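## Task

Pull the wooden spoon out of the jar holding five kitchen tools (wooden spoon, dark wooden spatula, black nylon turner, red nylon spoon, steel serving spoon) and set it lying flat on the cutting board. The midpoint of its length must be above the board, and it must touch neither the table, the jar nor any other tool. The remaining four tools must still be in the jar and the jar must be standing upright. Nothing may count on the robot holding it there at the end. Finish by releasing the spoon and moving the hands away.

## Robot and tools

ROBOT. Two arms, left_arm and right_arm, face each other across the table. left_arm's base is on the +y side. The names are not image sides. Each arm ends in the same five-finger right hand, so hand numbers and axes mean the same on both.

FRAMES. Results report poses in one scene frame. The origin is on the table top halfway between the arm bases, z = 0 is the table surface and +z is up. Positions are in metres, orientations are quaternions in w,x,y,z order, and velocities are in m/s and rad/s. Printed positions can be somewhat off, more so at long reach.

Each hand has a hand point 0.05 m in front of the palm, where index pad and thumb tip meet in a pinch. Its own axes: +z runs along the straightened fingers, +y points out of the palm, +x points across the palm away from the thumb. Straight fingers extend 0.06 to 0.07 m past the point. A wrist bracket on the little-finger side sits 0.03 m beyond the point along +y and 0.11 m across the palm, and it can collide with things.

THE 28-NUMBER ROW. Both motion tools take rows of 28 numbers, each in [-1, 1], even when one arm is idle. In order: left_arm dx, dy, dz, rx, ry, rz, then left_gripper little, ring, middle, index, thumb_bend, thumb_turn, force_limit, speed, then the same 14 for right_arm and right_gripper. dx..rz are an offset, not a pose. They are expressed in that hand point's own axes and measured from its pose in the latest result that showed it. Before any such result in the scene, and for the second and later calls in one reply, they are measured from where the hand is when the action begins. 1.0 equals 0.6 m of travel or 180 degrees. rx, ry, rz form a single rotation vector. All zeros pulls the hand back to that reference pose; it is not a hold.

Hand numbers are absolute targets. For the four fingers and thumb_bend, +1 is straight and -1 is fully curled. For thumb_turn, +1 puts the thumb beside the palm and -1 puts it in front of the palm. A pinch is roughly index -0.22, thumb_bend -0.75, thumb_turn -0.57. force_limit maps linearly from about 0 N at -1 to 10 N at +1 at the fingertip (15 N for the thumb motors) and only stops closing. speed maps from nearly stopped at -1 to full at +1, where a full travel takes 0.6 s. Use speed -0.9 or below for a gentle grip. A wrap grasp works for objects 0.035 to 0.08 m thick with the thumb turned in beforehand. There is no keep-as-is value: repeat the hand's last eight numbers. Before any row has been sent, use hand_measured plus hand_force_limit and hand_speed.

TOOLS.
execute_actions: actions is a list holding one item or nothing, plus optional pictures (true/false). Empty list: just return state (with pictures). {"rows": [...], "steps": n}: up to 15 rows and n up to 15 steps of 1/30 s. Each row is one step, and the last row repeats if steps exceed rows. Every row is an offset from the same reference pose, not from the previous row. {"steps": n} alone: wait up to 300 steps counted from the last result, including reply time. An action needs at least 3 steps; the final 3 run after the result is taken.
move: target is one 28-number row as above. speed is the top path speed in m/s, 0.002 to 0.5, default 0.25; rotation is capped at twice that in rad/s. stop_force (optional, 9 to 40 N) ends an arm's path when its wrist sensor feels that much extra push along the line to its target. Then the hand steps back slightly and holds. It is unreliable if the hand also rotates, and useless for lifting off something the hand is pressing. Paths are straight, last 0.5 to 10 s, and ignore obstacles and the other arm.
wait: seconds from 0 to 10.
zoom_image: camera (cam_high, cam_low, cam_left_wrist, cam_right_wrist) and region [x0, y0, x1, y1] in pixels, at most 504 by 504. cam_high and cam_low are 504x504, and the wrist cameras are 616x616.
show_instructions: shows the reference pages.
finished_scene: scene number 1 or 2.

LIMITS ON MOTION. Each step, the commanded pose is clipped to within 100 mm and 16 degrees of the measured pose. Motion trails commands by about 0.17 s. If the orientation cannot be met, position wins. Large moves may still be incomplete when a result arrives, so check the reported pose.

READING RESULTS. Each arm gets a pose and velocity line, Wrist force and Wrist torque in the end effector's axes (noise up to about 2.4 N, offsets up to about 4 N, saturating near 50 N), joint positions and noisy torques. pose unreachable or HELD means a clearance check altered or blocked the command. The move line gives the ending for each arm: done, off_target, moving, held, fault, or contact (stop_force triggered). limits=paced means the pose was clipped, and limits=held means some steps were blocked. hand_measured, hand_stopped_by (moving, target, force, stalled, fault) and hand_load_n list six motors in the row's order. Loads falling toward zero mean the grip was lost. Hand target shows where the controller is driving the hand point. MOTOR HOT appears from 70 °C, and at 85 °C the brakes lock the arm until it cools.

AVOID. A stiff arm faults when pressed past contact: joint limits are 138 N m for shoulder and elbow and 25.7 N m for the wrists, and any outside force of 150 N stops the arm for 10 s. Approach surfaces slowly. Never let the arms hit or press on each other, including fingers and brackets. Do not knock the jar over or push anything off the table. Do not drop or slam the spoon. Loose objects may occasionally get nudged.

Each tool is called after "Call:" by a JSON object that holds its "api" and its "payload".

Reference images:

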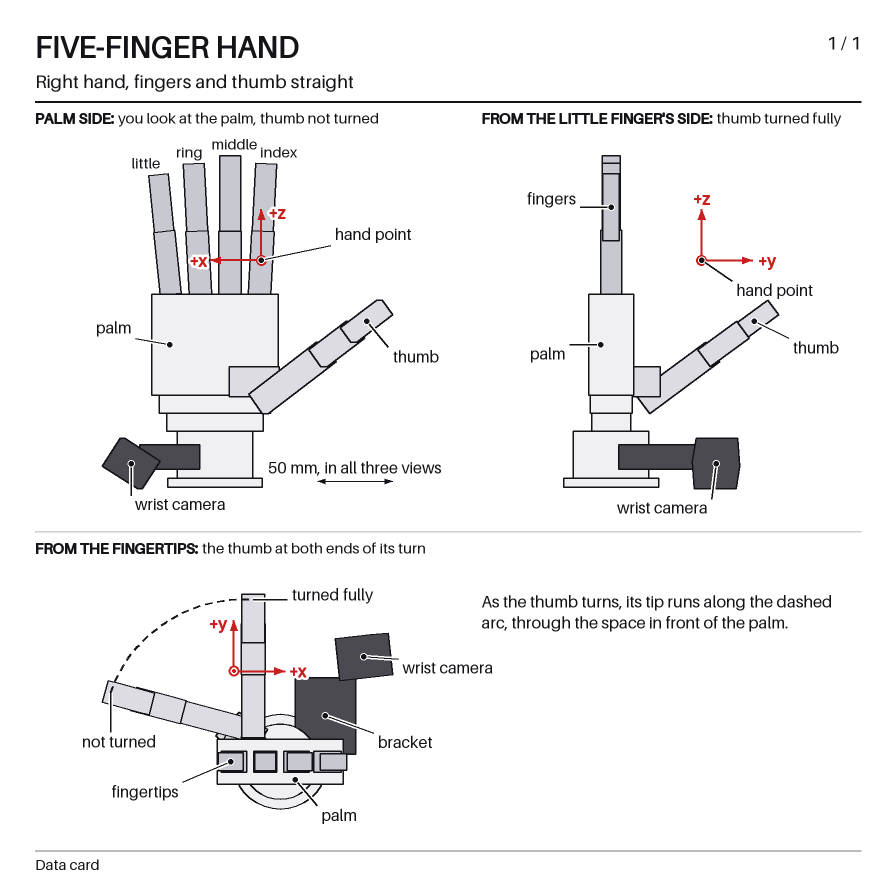

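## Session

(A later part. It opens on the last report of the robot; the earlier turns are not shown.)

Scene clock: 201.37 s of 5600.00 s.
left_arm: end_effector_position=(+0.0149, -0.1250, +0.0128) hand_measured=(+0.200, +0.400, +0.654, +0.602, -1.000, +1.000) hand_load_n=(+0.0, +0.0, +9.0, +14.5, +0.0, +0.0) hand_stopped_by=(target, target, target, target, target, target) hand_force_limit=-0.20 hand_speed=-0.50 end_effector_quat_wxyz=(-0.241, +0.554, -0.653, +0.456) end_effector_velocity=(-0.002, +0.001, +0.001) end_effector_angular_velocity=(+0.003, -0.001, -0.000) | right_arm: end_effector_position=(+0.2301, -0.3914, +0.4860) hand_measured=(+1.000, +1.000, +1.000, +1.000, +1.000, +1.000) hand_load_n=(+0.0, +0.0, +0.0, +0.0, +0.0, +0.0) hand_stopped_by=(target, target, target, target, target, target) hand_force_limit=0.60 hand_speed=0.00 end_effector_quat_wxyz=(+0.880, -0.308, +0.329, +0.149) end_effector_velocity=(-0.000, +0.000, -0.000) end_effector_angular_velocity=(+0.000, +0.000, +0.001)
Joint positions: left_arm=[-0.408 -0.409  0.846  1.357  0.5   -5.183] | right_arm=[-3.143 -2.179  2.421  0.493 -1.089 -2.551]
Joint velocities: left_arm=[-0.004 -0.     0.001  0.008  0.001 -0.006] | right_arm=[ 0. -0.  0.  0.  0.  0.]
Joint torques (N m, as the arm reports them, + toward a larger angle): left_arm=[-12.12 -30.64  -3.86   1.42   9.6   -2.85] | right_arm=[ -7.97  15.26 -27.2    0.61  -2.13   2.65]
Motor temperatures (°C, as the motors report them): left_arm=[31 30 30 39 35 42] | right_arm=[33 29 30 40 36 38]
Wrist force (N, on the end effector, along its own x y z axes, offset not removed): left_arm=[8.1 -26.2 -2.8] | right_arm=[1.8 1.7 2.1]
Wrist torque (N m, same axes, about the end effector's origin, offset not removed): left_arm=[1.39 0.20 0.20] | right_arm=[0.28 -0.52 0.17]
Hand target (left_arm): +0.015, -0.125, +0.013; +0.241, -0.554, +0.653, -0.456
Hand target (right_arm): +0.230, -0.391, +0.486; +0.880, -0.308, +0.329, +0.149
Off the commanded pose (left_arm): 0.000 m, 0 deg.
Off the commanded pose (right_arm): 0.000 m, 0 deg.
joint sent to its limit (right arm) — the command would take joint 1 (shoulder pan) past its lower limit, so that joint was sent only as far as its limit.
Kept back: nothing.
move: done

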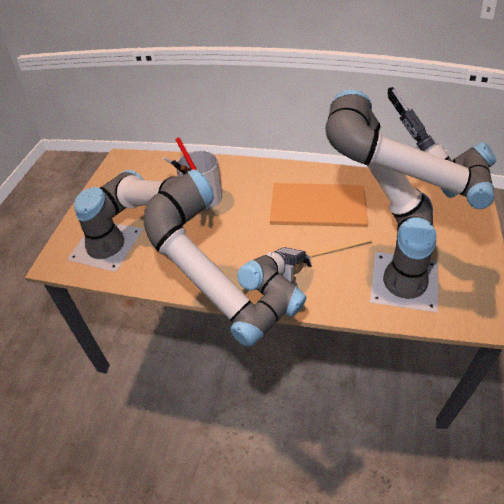

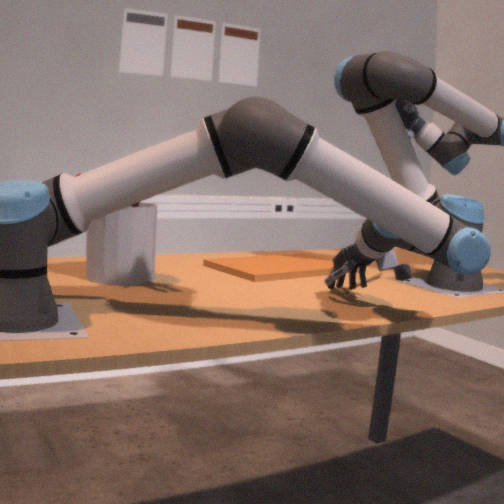

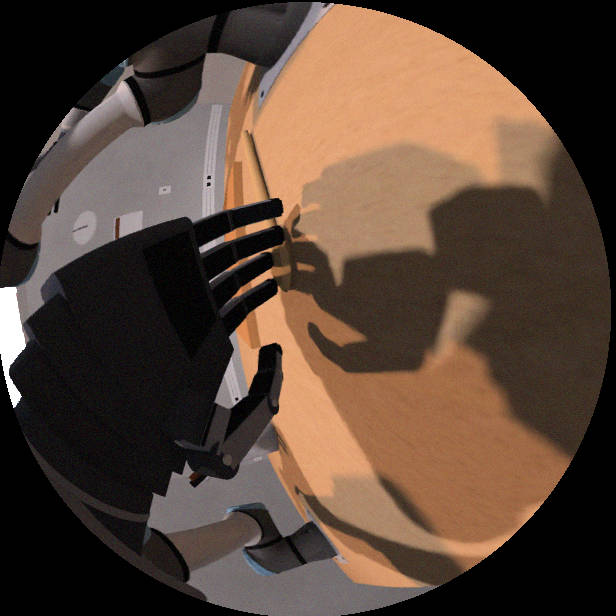

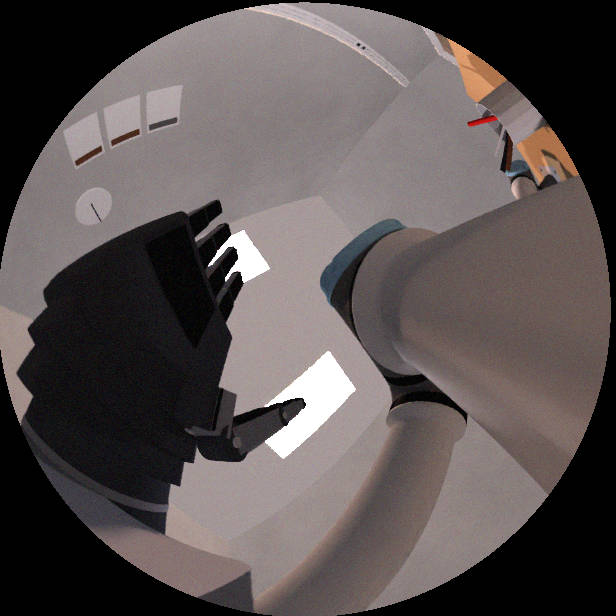

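Call:
{"api": "move", "payload": {"target": [-0.19,-0.006,-0.066,0,0,0,0.2,0.4,0.4,0.6,-1,1,-0.2,-0.5, 0,0,0,0,0,0,1,1,1,1,1,1,0.6,0], "speed": 0.04}}

Call:
{"api": "move", "payload": {"target": [-0.07,-0.15,-0.13,0,0,0,1,1,1,1,-1,1,-0.2,0, 0,0,0,0,0,0,1,1,1,1,1,1,0.6,0], "speed": 0.08}}

Call:
{"api": "zoom_image", "payload": {"camera": "cam_high", "region": [200,170,400,310]}}

Call:
{"api": "zoom_image", "payload": {"camera": "cam_low", "region": [200,200,440,340]}}

Scene clock: 205.03 s of 5600.00 s.
left_arm: end_effector_position=(+0.0148, -0.0047, +0.0125) hand_measured=(+0.200, +0.400, +0.654, +0.602, -1.000, +1.000) hand_load_n=(+0.0, +0.0, +6.0, +11.5, +0.0, +0.0) hand_stopped_by=(target, target, target, target, target, target) hand_force_limit=-0.20 hand_speed=-0.50 end_effector_quat_wxyz=(-0.241, +0.554, -0.653, +0.456) end_effector_velocity=(-0.000, +0.003, +0.000) end_effector_angular_velocity=(-0.002, +0.000, -0.001) | right_arm: end_effector_position=(+0.2301, -0.3914, +0.4860) hand_measured=(+1.000, +1.000, +1.000, +1.000, +1.000, +1.000) hand_load_n=(+0.0, +0.0, +0.0, +0.0, +0.0, +0.0) hand_stopped_by=(target, target, target, target, target, target) hand_force_limit=0.60 hand_speed=0.00 end_effector_quat_wxyz=(+0.880, -0.308, +0.329, +0.149) end_effector_velocity=(-0.000, -0.000, +0.000) end_effector_angular_velocity=(-0.000, -0.000, -0.000)
Joint positions: left_arm=[-0.516 -0.647  1.408  1.213  0.534 -5.39 ] | right_arm=[-3.143 -2.179  2.421  0.493 -1.089 -2.551]
Joint velocities: left_arm=[-0.004 -0.005  0.011 -0.003  0.    -0.005] | right_arm=[-0.  0. -0. -0. -0. -0.]
Joint torques (N m, as the arm reports them, + toward a larger angle): left_arm=[ -7.15 -50.16  -1.96  -3.14   8.88  -2.6 ] | right_arm=[ -7.2   15.5  -26.96   0.65  -2.19   2.43]
Motor temperatures (°C, as the motors report them): left_arm=[31 30 30 39 35 42] | right_arm=[33 29 30 40 36 38]
Wrist force (N, on the end effector, along its own x y z axes, offset not removed): left_arm=[12.7 -22.7 -4.6] | right_arm=[0.6 2.0 3.7]
Wrist torque (N m, same axes, about the end effector's origin, offset not removed): left_arm=[1.00 0.47 0.26] | right_arm=[0.14 -0.37 0.01]
Hand target (left_arm): +0.015, -0.004, +0.013; +0.241, -0.554, +0.653, -0.456
Hand target (right_arm): +0.230, -0.391, +0.486; +0.880, -0.308, +0.329, +0.149
Off the commanded pose (left_arm): 0.000 m, 0 deg.
Off the commanded pose (right_arm): 0.000 m, 0 deg.
joint sent to its limit (right arm) — the command would take joint 1 (shoulder pan) past its lower limit, so that joint was sent only as far as its limit.
Kept back: nothing.
move: done

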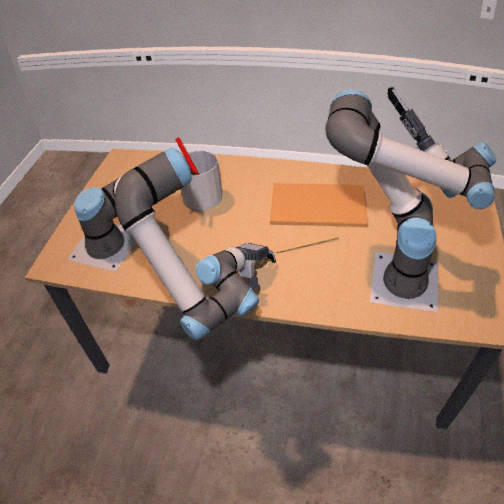

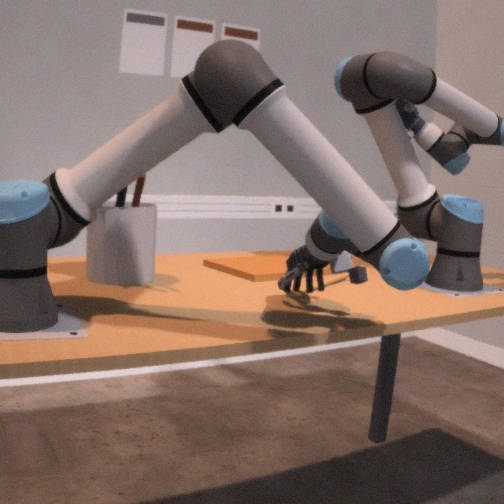

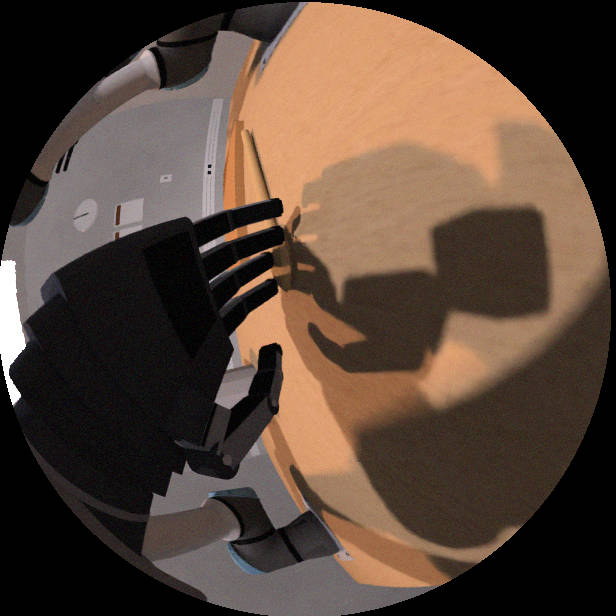

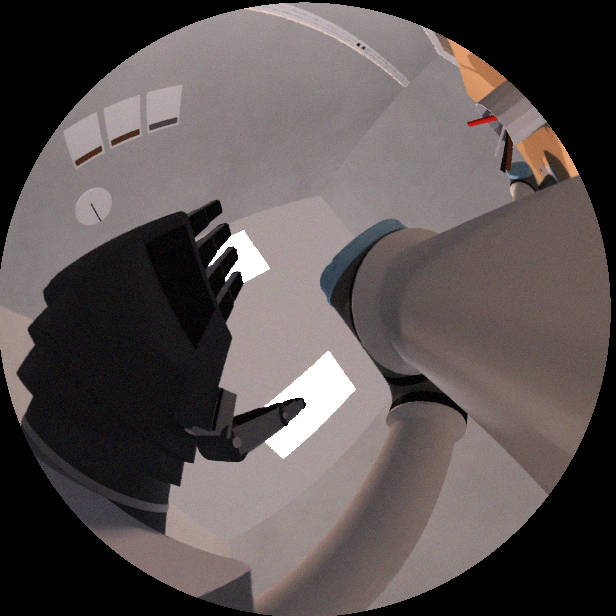

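Scene clock: 207.17 s of 5600.00 s.
left_arm: end_effector_position=(+0.0076, +0.0632, +0.1184) hand_measured=(+1.000, +1.000, +1.000, +1.000, -1.000, +1.000) hand_load_n=(+0.0, +0.0, +0.0, +0.0, +0.0, +0.0) hand_stopped_by=(target, target, target, target, target, target) hand_force_limit=-0.20 hand_speed=0.00 end_effector_quat_wxyz=(-0.241, +0.554, -0.653, +0.456) end_effector_velocity=(-0.001, +0.001, +0.002) end_effector_angular_velocity=(-0.002, +0.000, +0.000) | right_arm: end_effector_position=(+0.2301, -0.3914, +0.4860) hand_measured=(+1.000, +1.000, +1.000, +1.000, +1.000, +1.000) hand_load_n=(+0.0, +0.0, +0.0, +0.0, +0.0, +0.0) hand_stopped_by=(target, target, target, target, target, target) hand_force_limit=0.60 hand_speed=0.00 end_effector_quat_wxyz=(+0.880, -0.308, +0.329, +0.149) end_effector_velocity=(+0.000, -0.000, +0.000) end_effector_angular_velocity=(+0.000, +0.001, -0.000)
Joint positions: left_arm=[-0.61  -0.916  1.631  1.393  0.577 -5.549] | right_arm=[-3.143 -2.179  2.421  0.493 -1.089 -2.551]
Joint velocities: left_arm=[-0.003 -0.004  0.003  0.004  0.001 -0.006] | right_arm=[-0.    -0.    -0.    -0.     0.001  0.001]
Joint torques (N m, as the arm reports them, + toward a larger angle): left_arm=[ -8.08 -56.53  -6.53   4.53   1.25  -2.46] | right_arm=[ -8.31  14.76 -26.48   0.49  -2.29   2.33]
Motor temperatures (°C, as the motors report them): left_arm=[31 30 30 39 35 42] | right_arm=[33 29 30 40 36 38]
Wrist force (N, on the end effector, along its own x y z axes, offset not removed): left_arm=[0.5 -1.1 0.8] | right_arm=[1.5 2.2 2.0]
Wrist torque (N m, same axes, about the end effector's origin, offset not removed): left_arm=[-0.19 -0.35 0.05] | right_arm=[0.44 -0.54 0.05]
Hand target (left_arm): +0.008, +0.063, +0.119; +0.241, -0.554, +0.653, -0.456
Hand target (right_arm): +0.230, -0.391, +0.486; +0.880, -0.308, +0.329, +0.149
Off the commanded pose (left_arm): 0.000 m, 0 deg.
Off the commanded pose (right_arm): 0.000 m, 0 deg.
joint sent to its limit (right arm) — the command would take joint 1 (shoulder pan) past its lower limit, so that joint was sent only as far as its limit.
Kept back: nothing.
move: done

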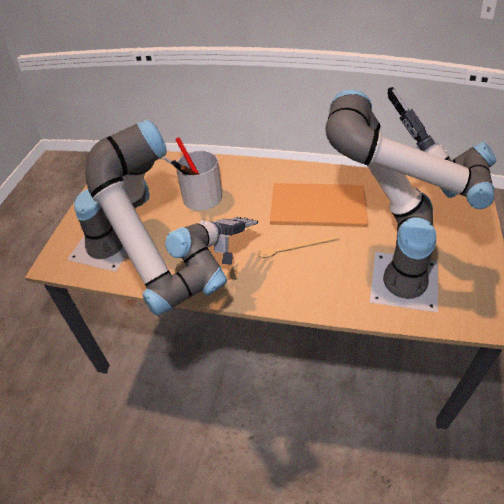

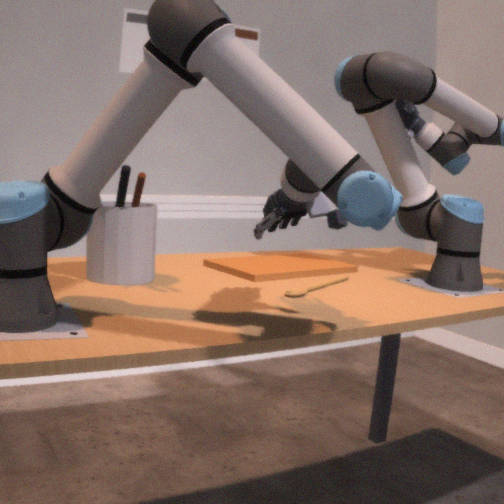

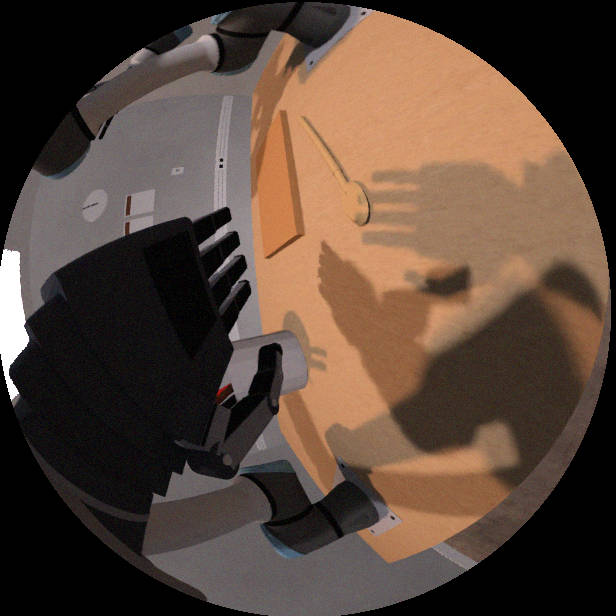

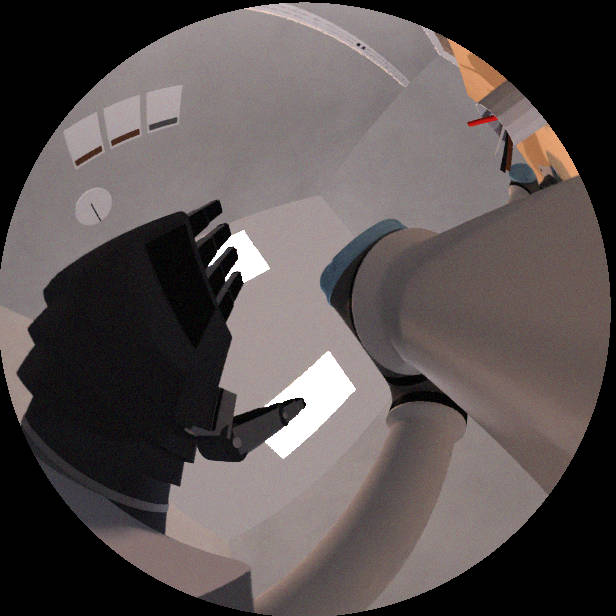

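Region (200, 170, 400, 310) of cam_high's 504x504 image, scaled by 2.520, with more detail than that image has; it fills the top 353 rows of this view, and the rest is white.

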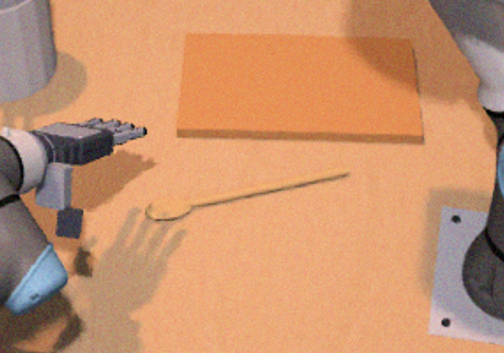

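Region (200, 200, 440, 340) of cam_low's 504x504 image, scaled by 2.100, with more detail than that image has; it fills the top 294 rows of this view, and the rest is white.

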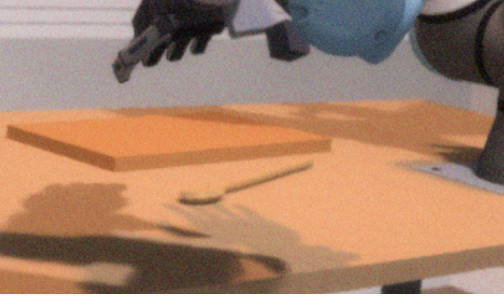

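Call:
{"api": "move", "payload": {"target": [0.248,0.058,0.235,0.038,-0.172,-0.094,1,1,1,1,-0.72,-0.57,0.6,0, 0,0,0,0,0,0,1,1,1,1,1,1,0.6,0], "speed": 0.12}}

Call:
{"api": "zoom_image", "payload": {"camera": "cam_high", "region": [200,170,400,310]}}

Scene clock: 210.70 s of 5600.00 s.
left_arm: end_effector_position=(+0.0661, -0.1231, +0.0507) hand_measured=(+1.000, +1.000, +1.000, +1.000, -0.720, -0.570) hand_load_n=(+0.0, +0.0, +0.0, +0.0, +0.0, +0.0) hand_stopped_by=(target, target, target, target, target, target) hand_force_limit=0.60 hand_speed=0.00 end_effector_quat_wxyz=(-0.365, +0.728, -0.452, +0.364) end_effector_velocity=(-0.003, -0.004, +0.000) end_effector_angular_velocity=(+0.014, +0.004, +0.021) | right_arm: end_effector_position=(+0.2301, -0.3914, +0.4860) hand_measured=(+1.000, +1.000, +1.000, +1.000, +1.000, +1.000) hand_load_n=(+0.0, +0.0, +0.0, +0.0, +0.0, +0.0) hand_stopped_by=(target, target, target, target, target, target) hand_force_limit=0.60 hand_speed=0.00 end_effector_quat_wxyz=(+0.880, -0.308, +0.329, +0.149) end_effector_velocity=(-0.000, +0.000, +0.000) end_effector_angular_velocity=(+0.001, -0.000, +0.002)
Joint positions: left_arm=[-0.271 -0.053  0.134  2.304  0.752 -5.907] | right_arm=[-3.143 -2.179  2.421  0.493 -1.089 -2.551]
Joint velocities: left_arm=[ 0.004  0.164 -0.34   0.192  0.018 -0.007] | right_arm=[ 0.001  0.001  0.    -0.    -0.001  0.   ]
Joint torques (N m, as the arm reports them, + toward a larger angle): left_arm=[  7.37 -52.13 -29.83   4.87   1.59  -2.51] | right_arm=[ -8.12  14.97 -26.56   0.6   -2.14   2.29]
Motor temperatures (°C, as the motors report them): left_arm=[31 30 30 39 35 42] | right_arm=[33 29 30 40 36 38]
Wrist force (N, on the end effector, along its own x y z axes, offset not removed): left_arm=[-0.3 -1.7 -0.4] | right_arm=[2.6 4.2 1.3]
Wrist torque (N m, same axes, about the end effector's origin, offset not removed): left_arm=[-0.13 -0.23 -0.02] | right_arm=[0.67 -0.60 0.19]
Hand target (left_arm): +0.066, -0.124, +0.051; -0.367, +0.729, -0.451, +0.362
Hand target (right_arm): +0.230, -0.391, +0.486; +0.880, -0.308, +0.329, +0.149
Off the commanded pose (left_arm): 0.002 m, 1 deg.
Off the commanded pose (right_arm): 0.000 m, 0 deg.
Kept back: nothing.
move: done

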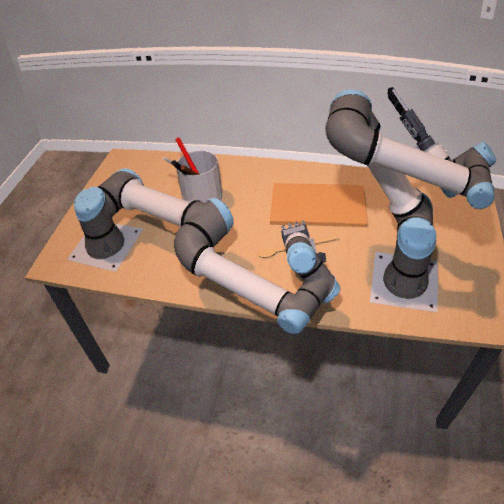

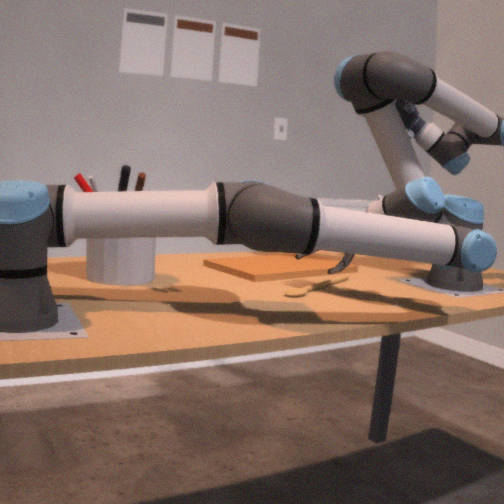

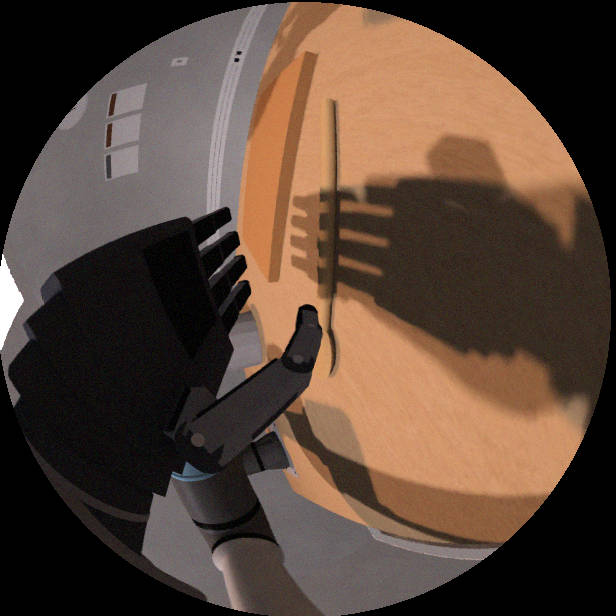

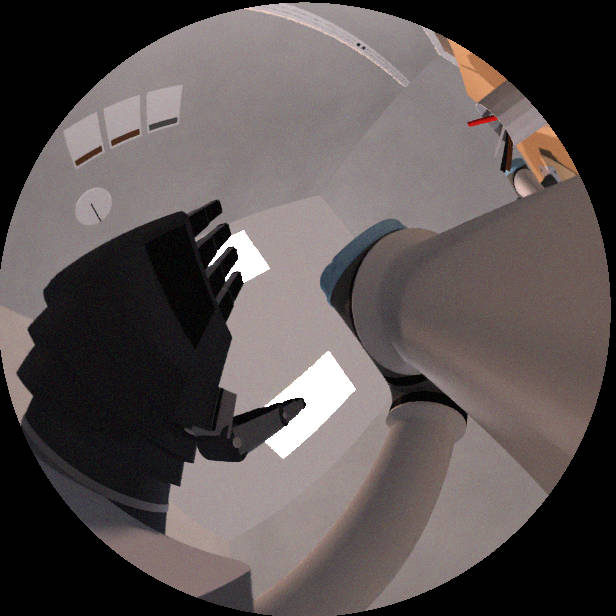

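Region (200, 170, 400, 310) of cam_high's 504x504 image, scaled by 2.520, with more detail than that image has; it fills the top 353 rows of this view, and the rest is white.

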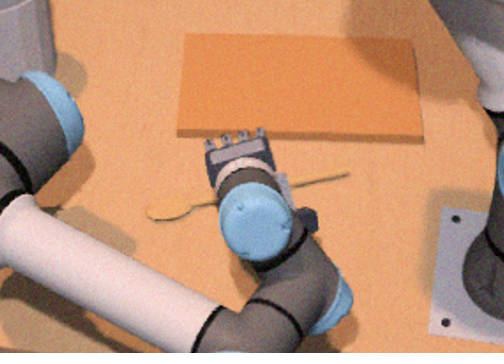

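Call:
{"api": "move", "payload": {"target": [0,0.044,0.024,0,0,0,1,1,1,1,-0.72,-0.57,0.6,0, 0,0,0,0,0,0,1,1,1,1,1,1,0.6,0], "speed": 0.02}}

Call:
{"api": "zoom_image", "payload": {"camera": "cam_low", "region": [240,220,400,320]}}

Scene clock: 212.77 s of 5600.00 s.
left_arm: end_effector_position=(+0.0683, -0.1274, +0.0217) hand_measured=(+1.000, +1.000, +1.000, +1.000, -0.720, -0.570) hand_load_n=(+0.0, +0.0, +0.0, +0.0, +0.0, +0.0) hand_stopped_by=(target, target, target, target, target, target) hand_force_limit=0.60 hand_speed=0.00 end_effector_quat_wxyz=(-0.360, +0.727, -0.453, +0.370) end_effector_velocity=(+0.002, -0.000, -0.004) end_effector_angular_velocity=(-0.000, +0.000, -0.000) | right_arm: end_effector_position=(+0.2301, -0.3914, +0.4860) hand_measured=(+1.000, +1.000, +1.000, +1.000, +1.000, +1.000) hand_load_n=(+0.0, +0.0, +0.0, +0.0, +0.0, +0.0) hand_stopped_by=(target, target, target, target, target, target) hand_force_limit=0.60 hand_speed=0.00 end_effector_quat_wxyz=(+0.880, -0.308, +0.329, +0.149) end_effector_velocity=(+0.000, -0.000, +0.000) end_effector_angular_velocity=(+0.000, +0.000, -0.001)
Joint positions: left_arm=[-0.27   0.029  0.034  2.309  0.737 -5.903] | right_arm=[-3.143 -2.179  2.421  0.493 -1.089 -2.551]
Joint velocities: left_arm=[ 0.002  0.004  0.    -0.006 -0.002  0.002] | right_arm=[-0.     0.001 -0.    -0.     0.    -0.   ]
Joint torques (N m, as the arm reports them, + toward a larger angle): left_arm=[ -7.82 -51.37 -28.46  -0.66  -2.89   2.46] | right_arm=[ -7.76  14.91 -27.15   0.56  -2.11   2.34]
Motor temperatures (°C, as the motors report them): left_arm=[31 30 30 39 35 42] | right_arm=[33 29 30 40 36 38]
Wrist force (N, on the end effector, along its own x y z axes, offset not removed): left_arm=[0.7 -1.3 -0.2] | right_arm=[1.9 2.0 1.4]
Wrist torque (N m, same axes, about the end effector's origin, offset not removed): left_arm=[-0.13 -0.31 0.07] | right_arm=[0.36 -0.54 0.17]
Hand target (left_arm): +0.068, -0.127, +0.021; -0.360, +0.727, -0.453, +0.370
Hand target (right_arm): +0.230, -0.391, +0.486; +0.880, -0.308, +0.329, +0.149
Off the commanded pose (left_arm): 0.001 m, 1 deg.
Off the commanded pose (right_arm): 0.000 m, 0 deg.
elbow stopped short (left arm): the move would have taken joint 3 (elbow) straighter than the controller allows; a more bent joint 3 avoids this.
Kept back: nothing.
move: done

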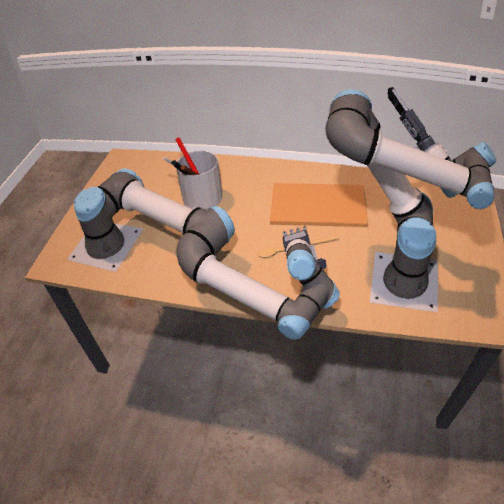

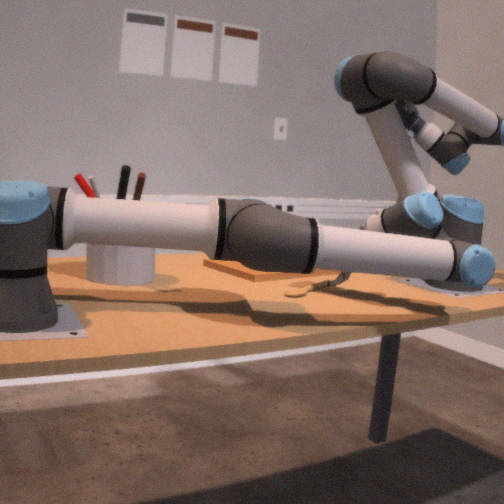

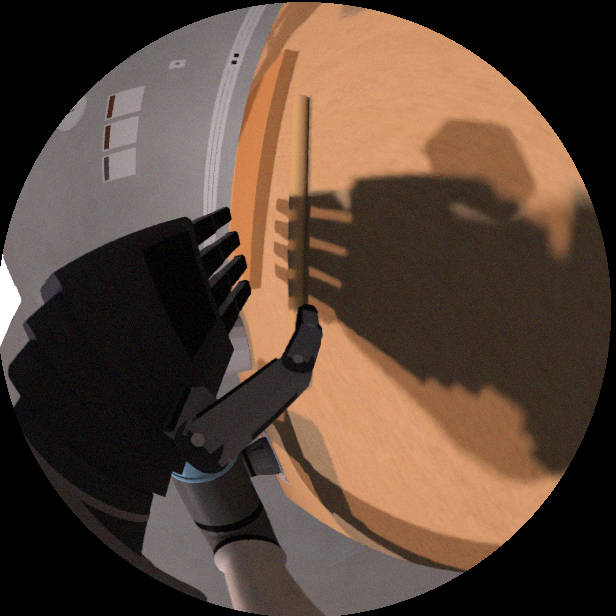

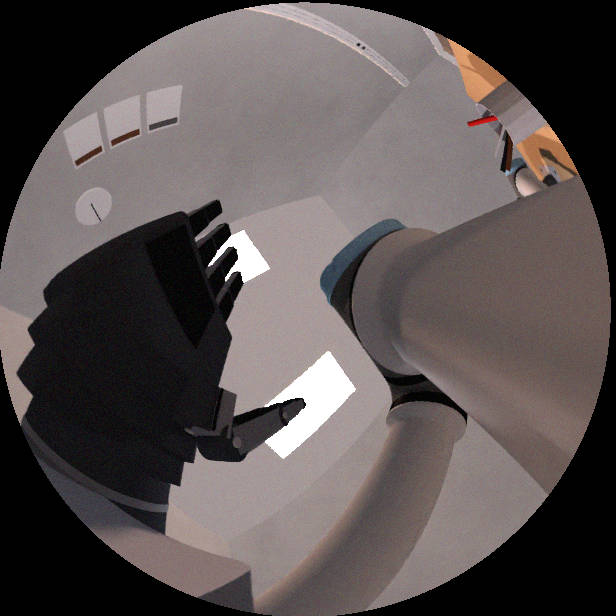

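Region (240, 220, 400, 320) of cam_low's 504x504 image, scaled by 3.150, with more detail than that image has; it fills the top 315 rows of this view, and the rest is white.

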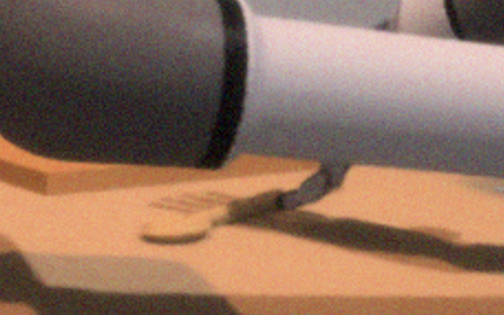

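Call:
{"api": "move", "payload": {"target": [-0.06,0.012,0.0,0,0,0,1,1,1,1,-0.72,-0.57,0.6,0, 0,0,0,0,0,0,1,1,1,1,1,1,0.6,0], "speed": 0.02}}

Call:
{"api": "zoom_image", "payload": {"camera": "cam_low", "region": [240,220,400,320]}}

Scene clock: 215.17 s of 5600.00 s.
left_arm: end_effector_position=(+0.0541, -0.0969, +0.0080) hand_measured=(+1.000, +1.000, +1.000, +1.000, -0.720, -0.570) hand_load_n=(+0.0, +0.0, +0.0, +0.0, +0.0, +0.0) hand_stopped_by=(target, target, target, target, target, target) hand_force_limit=0.60 hand_speed=0.00 end_effector_quat_wxyz=(-0.360, +0.727, -0.453, +0.370) end_effector_velocity=(-0.001, +0.003, -0.002) end_effector_angular_velocity=(+0.002, -0.000, -0.000) | right_arm: end_effector_position=(+0.2301, -0.3914, +0.4860) hand_measured=(+1.000, +1.000, +1.000, +1.000, +1.000, +1.000) hand_load_n=(+0.0, +0.0, +0.0, +0.0, +0.0, +0.0) hand_stopped_by=(target, target, target, target, target, target) hand_force_limit=0.60 hand_speed=0.00 end_effector_quat_wxyz=(+0.880, -0.308, +0.329, +0.149) end_effector_velocity=(+0.000, -0.000, -0.000) end_effector_angular_velocity=(-0.001, -0.000, -0.001)
Joint positions: left_arm=[-0.303 -0.187  0.53   2.054  0.762 -5.937] | right_arm=[-3.143 -2.179  2.421  0.493 -1.089 -2.551]
Joint velocities: left_arm=[-0.002 -0.009  0.025 -0.013  0.002 -0.001] | right_arm=[-0.001 -0.    -0.    -0.    -0.    -0.   ]
Joint torques (N m, as the arm reports them, + toward a larger angle): left_arm=[ -7.06 -76.82 -12.43  -0.46   1.4   -2.38] | right_arm=[ -8.46  15.42 -26.18   0.55  -2.19   2.17]
Motor temperatures (°C, as the motors report them): left_arm=[31 30 30 39 35 42] | right_arm=[33 29 30 40 36 38]
Wrist force (N, on the end effector, along its own x y z axes, offset not removed): left_arm=[-1.1 -2.0 0.8] | right_arm=[1.7 0.6 2.5]
Wrist torque (N m, same axes, about the end effector's origin, offset not removed): left_arm=[-0.36 -0.14 0.00] | right_arm=[0.07 -0.52 0.02]
Hand target (left_arm): +0.054, -0.097, +0.008; -0.360, +0.727, -0.453, +0.370
Hand target (right_arm): +0.230, -0.391, +0.486; +0.880, -0.308, +0.329, +0.149
Off the commanded pose (left_arm): 0.000 m, 0 deg.
Off the commanded pose (right_arm): 0.000 m, 0 deg.
joint sent to its limit (right arm) — the command would take joint 1 (shoulder pan) past its lower limit, so that joint was sent only as far as its limit.
Kept back: nothing.
move: done

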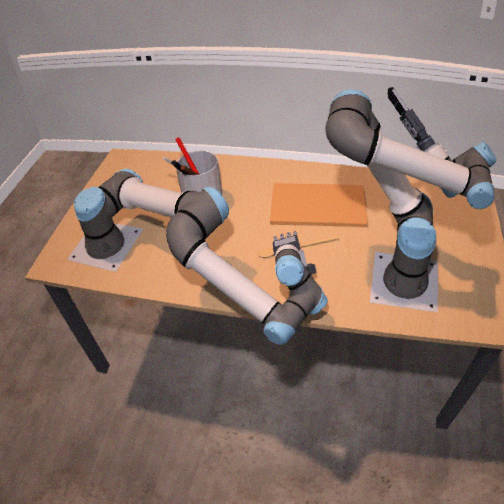

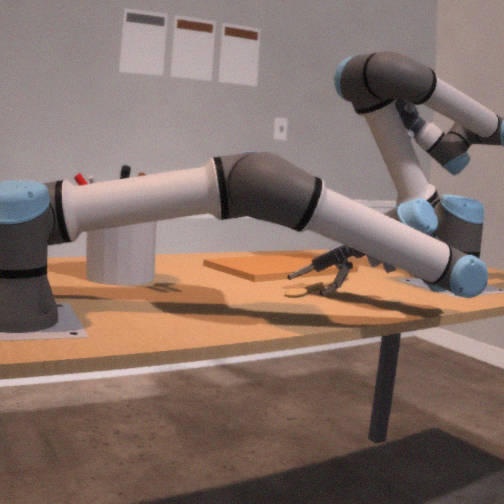

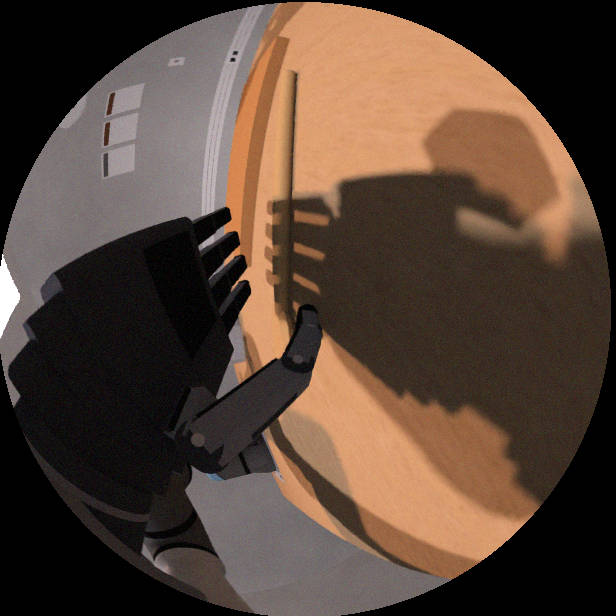

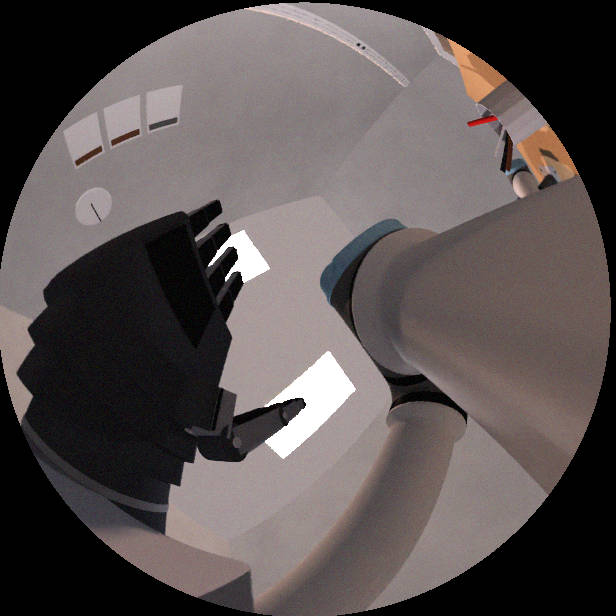

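Region (240, 220, 400, 320) of cam_low's 504x504 image, scaled by 3.150, with more detail than that image has; it fills the top 315 rows of this view, and the rest is white.

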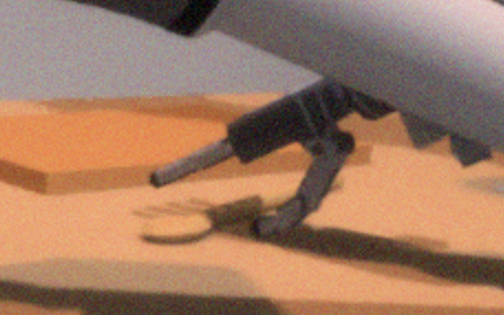

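Call:
{"api": "move", "payload": {"target": [0,0,0,0,0,0,1,1,1,-0.6,-0.72,-0.57,0.6,-0.5, 0,0,0,0,0,0,1,1,1,1,1,1,0.6,0]}}

Call:
{"api": "zoom_image", "payload": {"camera": "cam_low", "region": [240,220,400,320]}}

Scene clock: 216.23 s of 5600.00 s.
left_arm: end_effector_position=(+0.0541, -0.0969, +0.0080) hand_measured=(+1.000, +1.000, +1.000, +0.534, -0.720, -0.570) hand_load_n=(+0.0, +0.0, +0.0, +8.5, +0.0, +0.0) hand_stopped_by=(target, target, target, force, target, target) hand_force_limit=0.60 hand_speed=-0.50 end_effector_quat_wxyz=(-0.360, +0.727, -0.453, +0.370) end_effector_velocity=(+0.000, +0.000, -0.001) end_effector_angular_velocity=(+0.003, +0.000, -0.001) | right_arm: end_effector_position=(+0.2301, -0.3914, +0.4860) hand_measured=(+1.000, +1.000, +1.000, +1.000, +1.000, +1.000) hand_load_n=(+0.0, +0.0, +0.0, +0.0, +0.0, +0.0) hand_stopped_by=(target, target, target, target, target, target) hand_force_limit=0.60 hand_speed=0.00 end_effector_quat_wxyz=(+0.880, -0.308, +0.329, +0.149) end_effector_velocity=(+0.000, -0.000, +0.000) end_effector_angular_velocity=(+0.000, +0.001, -0.002)
Joint positions: left_arm=[-0.303 -0.187  0.53   2.055  0.762 -5.937] | right_arm=[-3.143 -2.179  2.421  0.493 -1.089 -2.551]
Joint velocities: left_arm=[ 0.     0.002 -0.001 -0.001 -0.     0.003] | right_arm=[-0.001  0.    -0.    -0.     0.001  0.   ]
Joint torques (N m, as the arm reports them, + toward a larger angle): left_arm=[  6.16 -43.53 -25.28   0.42  -1.36   2.15] | right_arm=[ -7.88  15.64 -27.03   0.44  -2.16   2.36]
Motor temperatures (°C, as the motors report them): left_arm=[31 30 30 39 35 42] | right_arm=[33 29 30 40 36 38]
Wrist force (N, on the end effector, along its own x y z axes, offset not removed): left_arm=[2.2 -11.8 -3.5] | right_arm=[2.1 1.0 1.1]
Wrist torque (N m, same axes, about the end effector's origin, offset not removed): left_arm=[0.73 -0.24 0.22] | right_arm=[0.29 -0.56 0.17]
Hand target (left_arm): +0.054, -0.097, +0.008; -0.360, +0.727, -0.453, +0.370
Hand target (right_arm): +0.230, -0.391, +0.486; +0.880, -0.308, +0.329, +0.149
Off the commanded pose (left_arm): 0.000 m, 0 deg.
Off the commanded pose (right_arm): 0.000 m, 0 deg.
Kept back: nothing.
move: done

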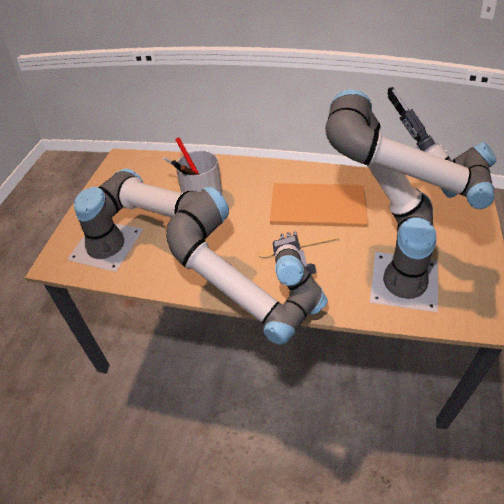

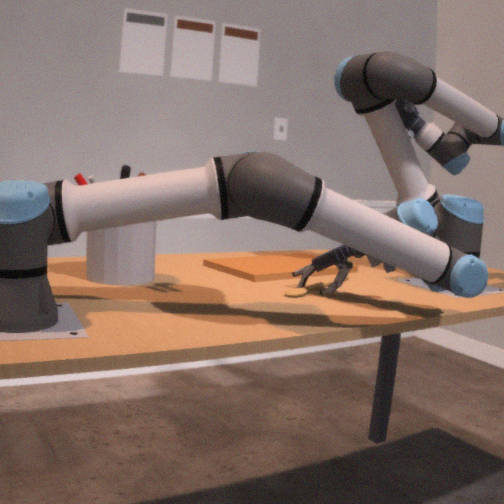

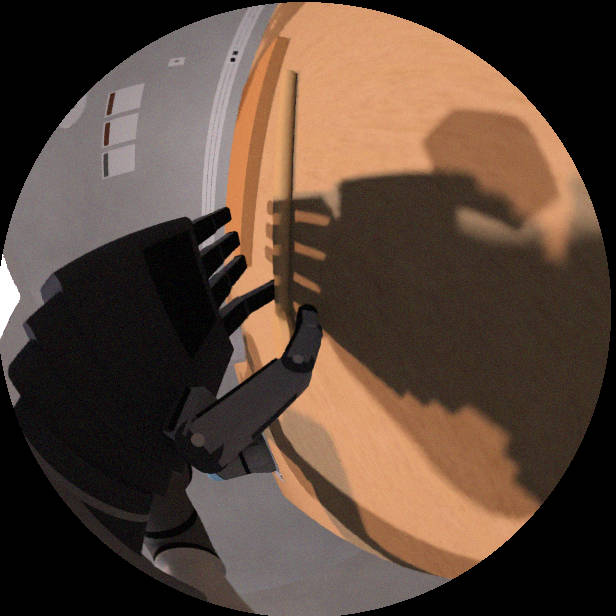

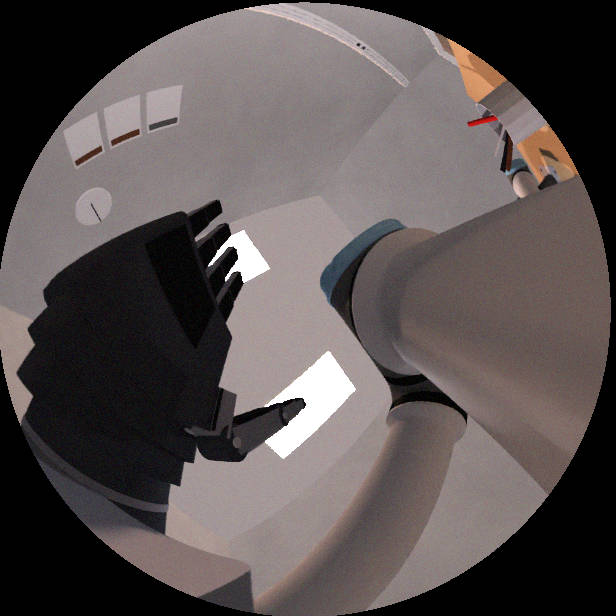

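Region (240, 220, 400, 320) of cam_low's 504x504 image, scaled by 3.150, with more detail than that image has; it fills the top 315 rows of this view, and the rest is white.

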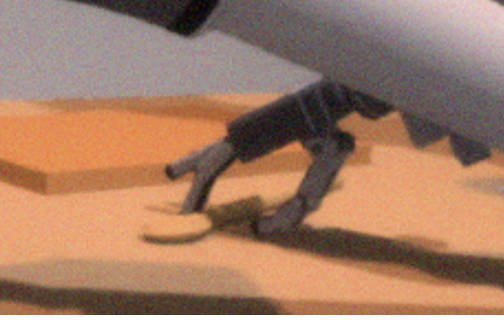

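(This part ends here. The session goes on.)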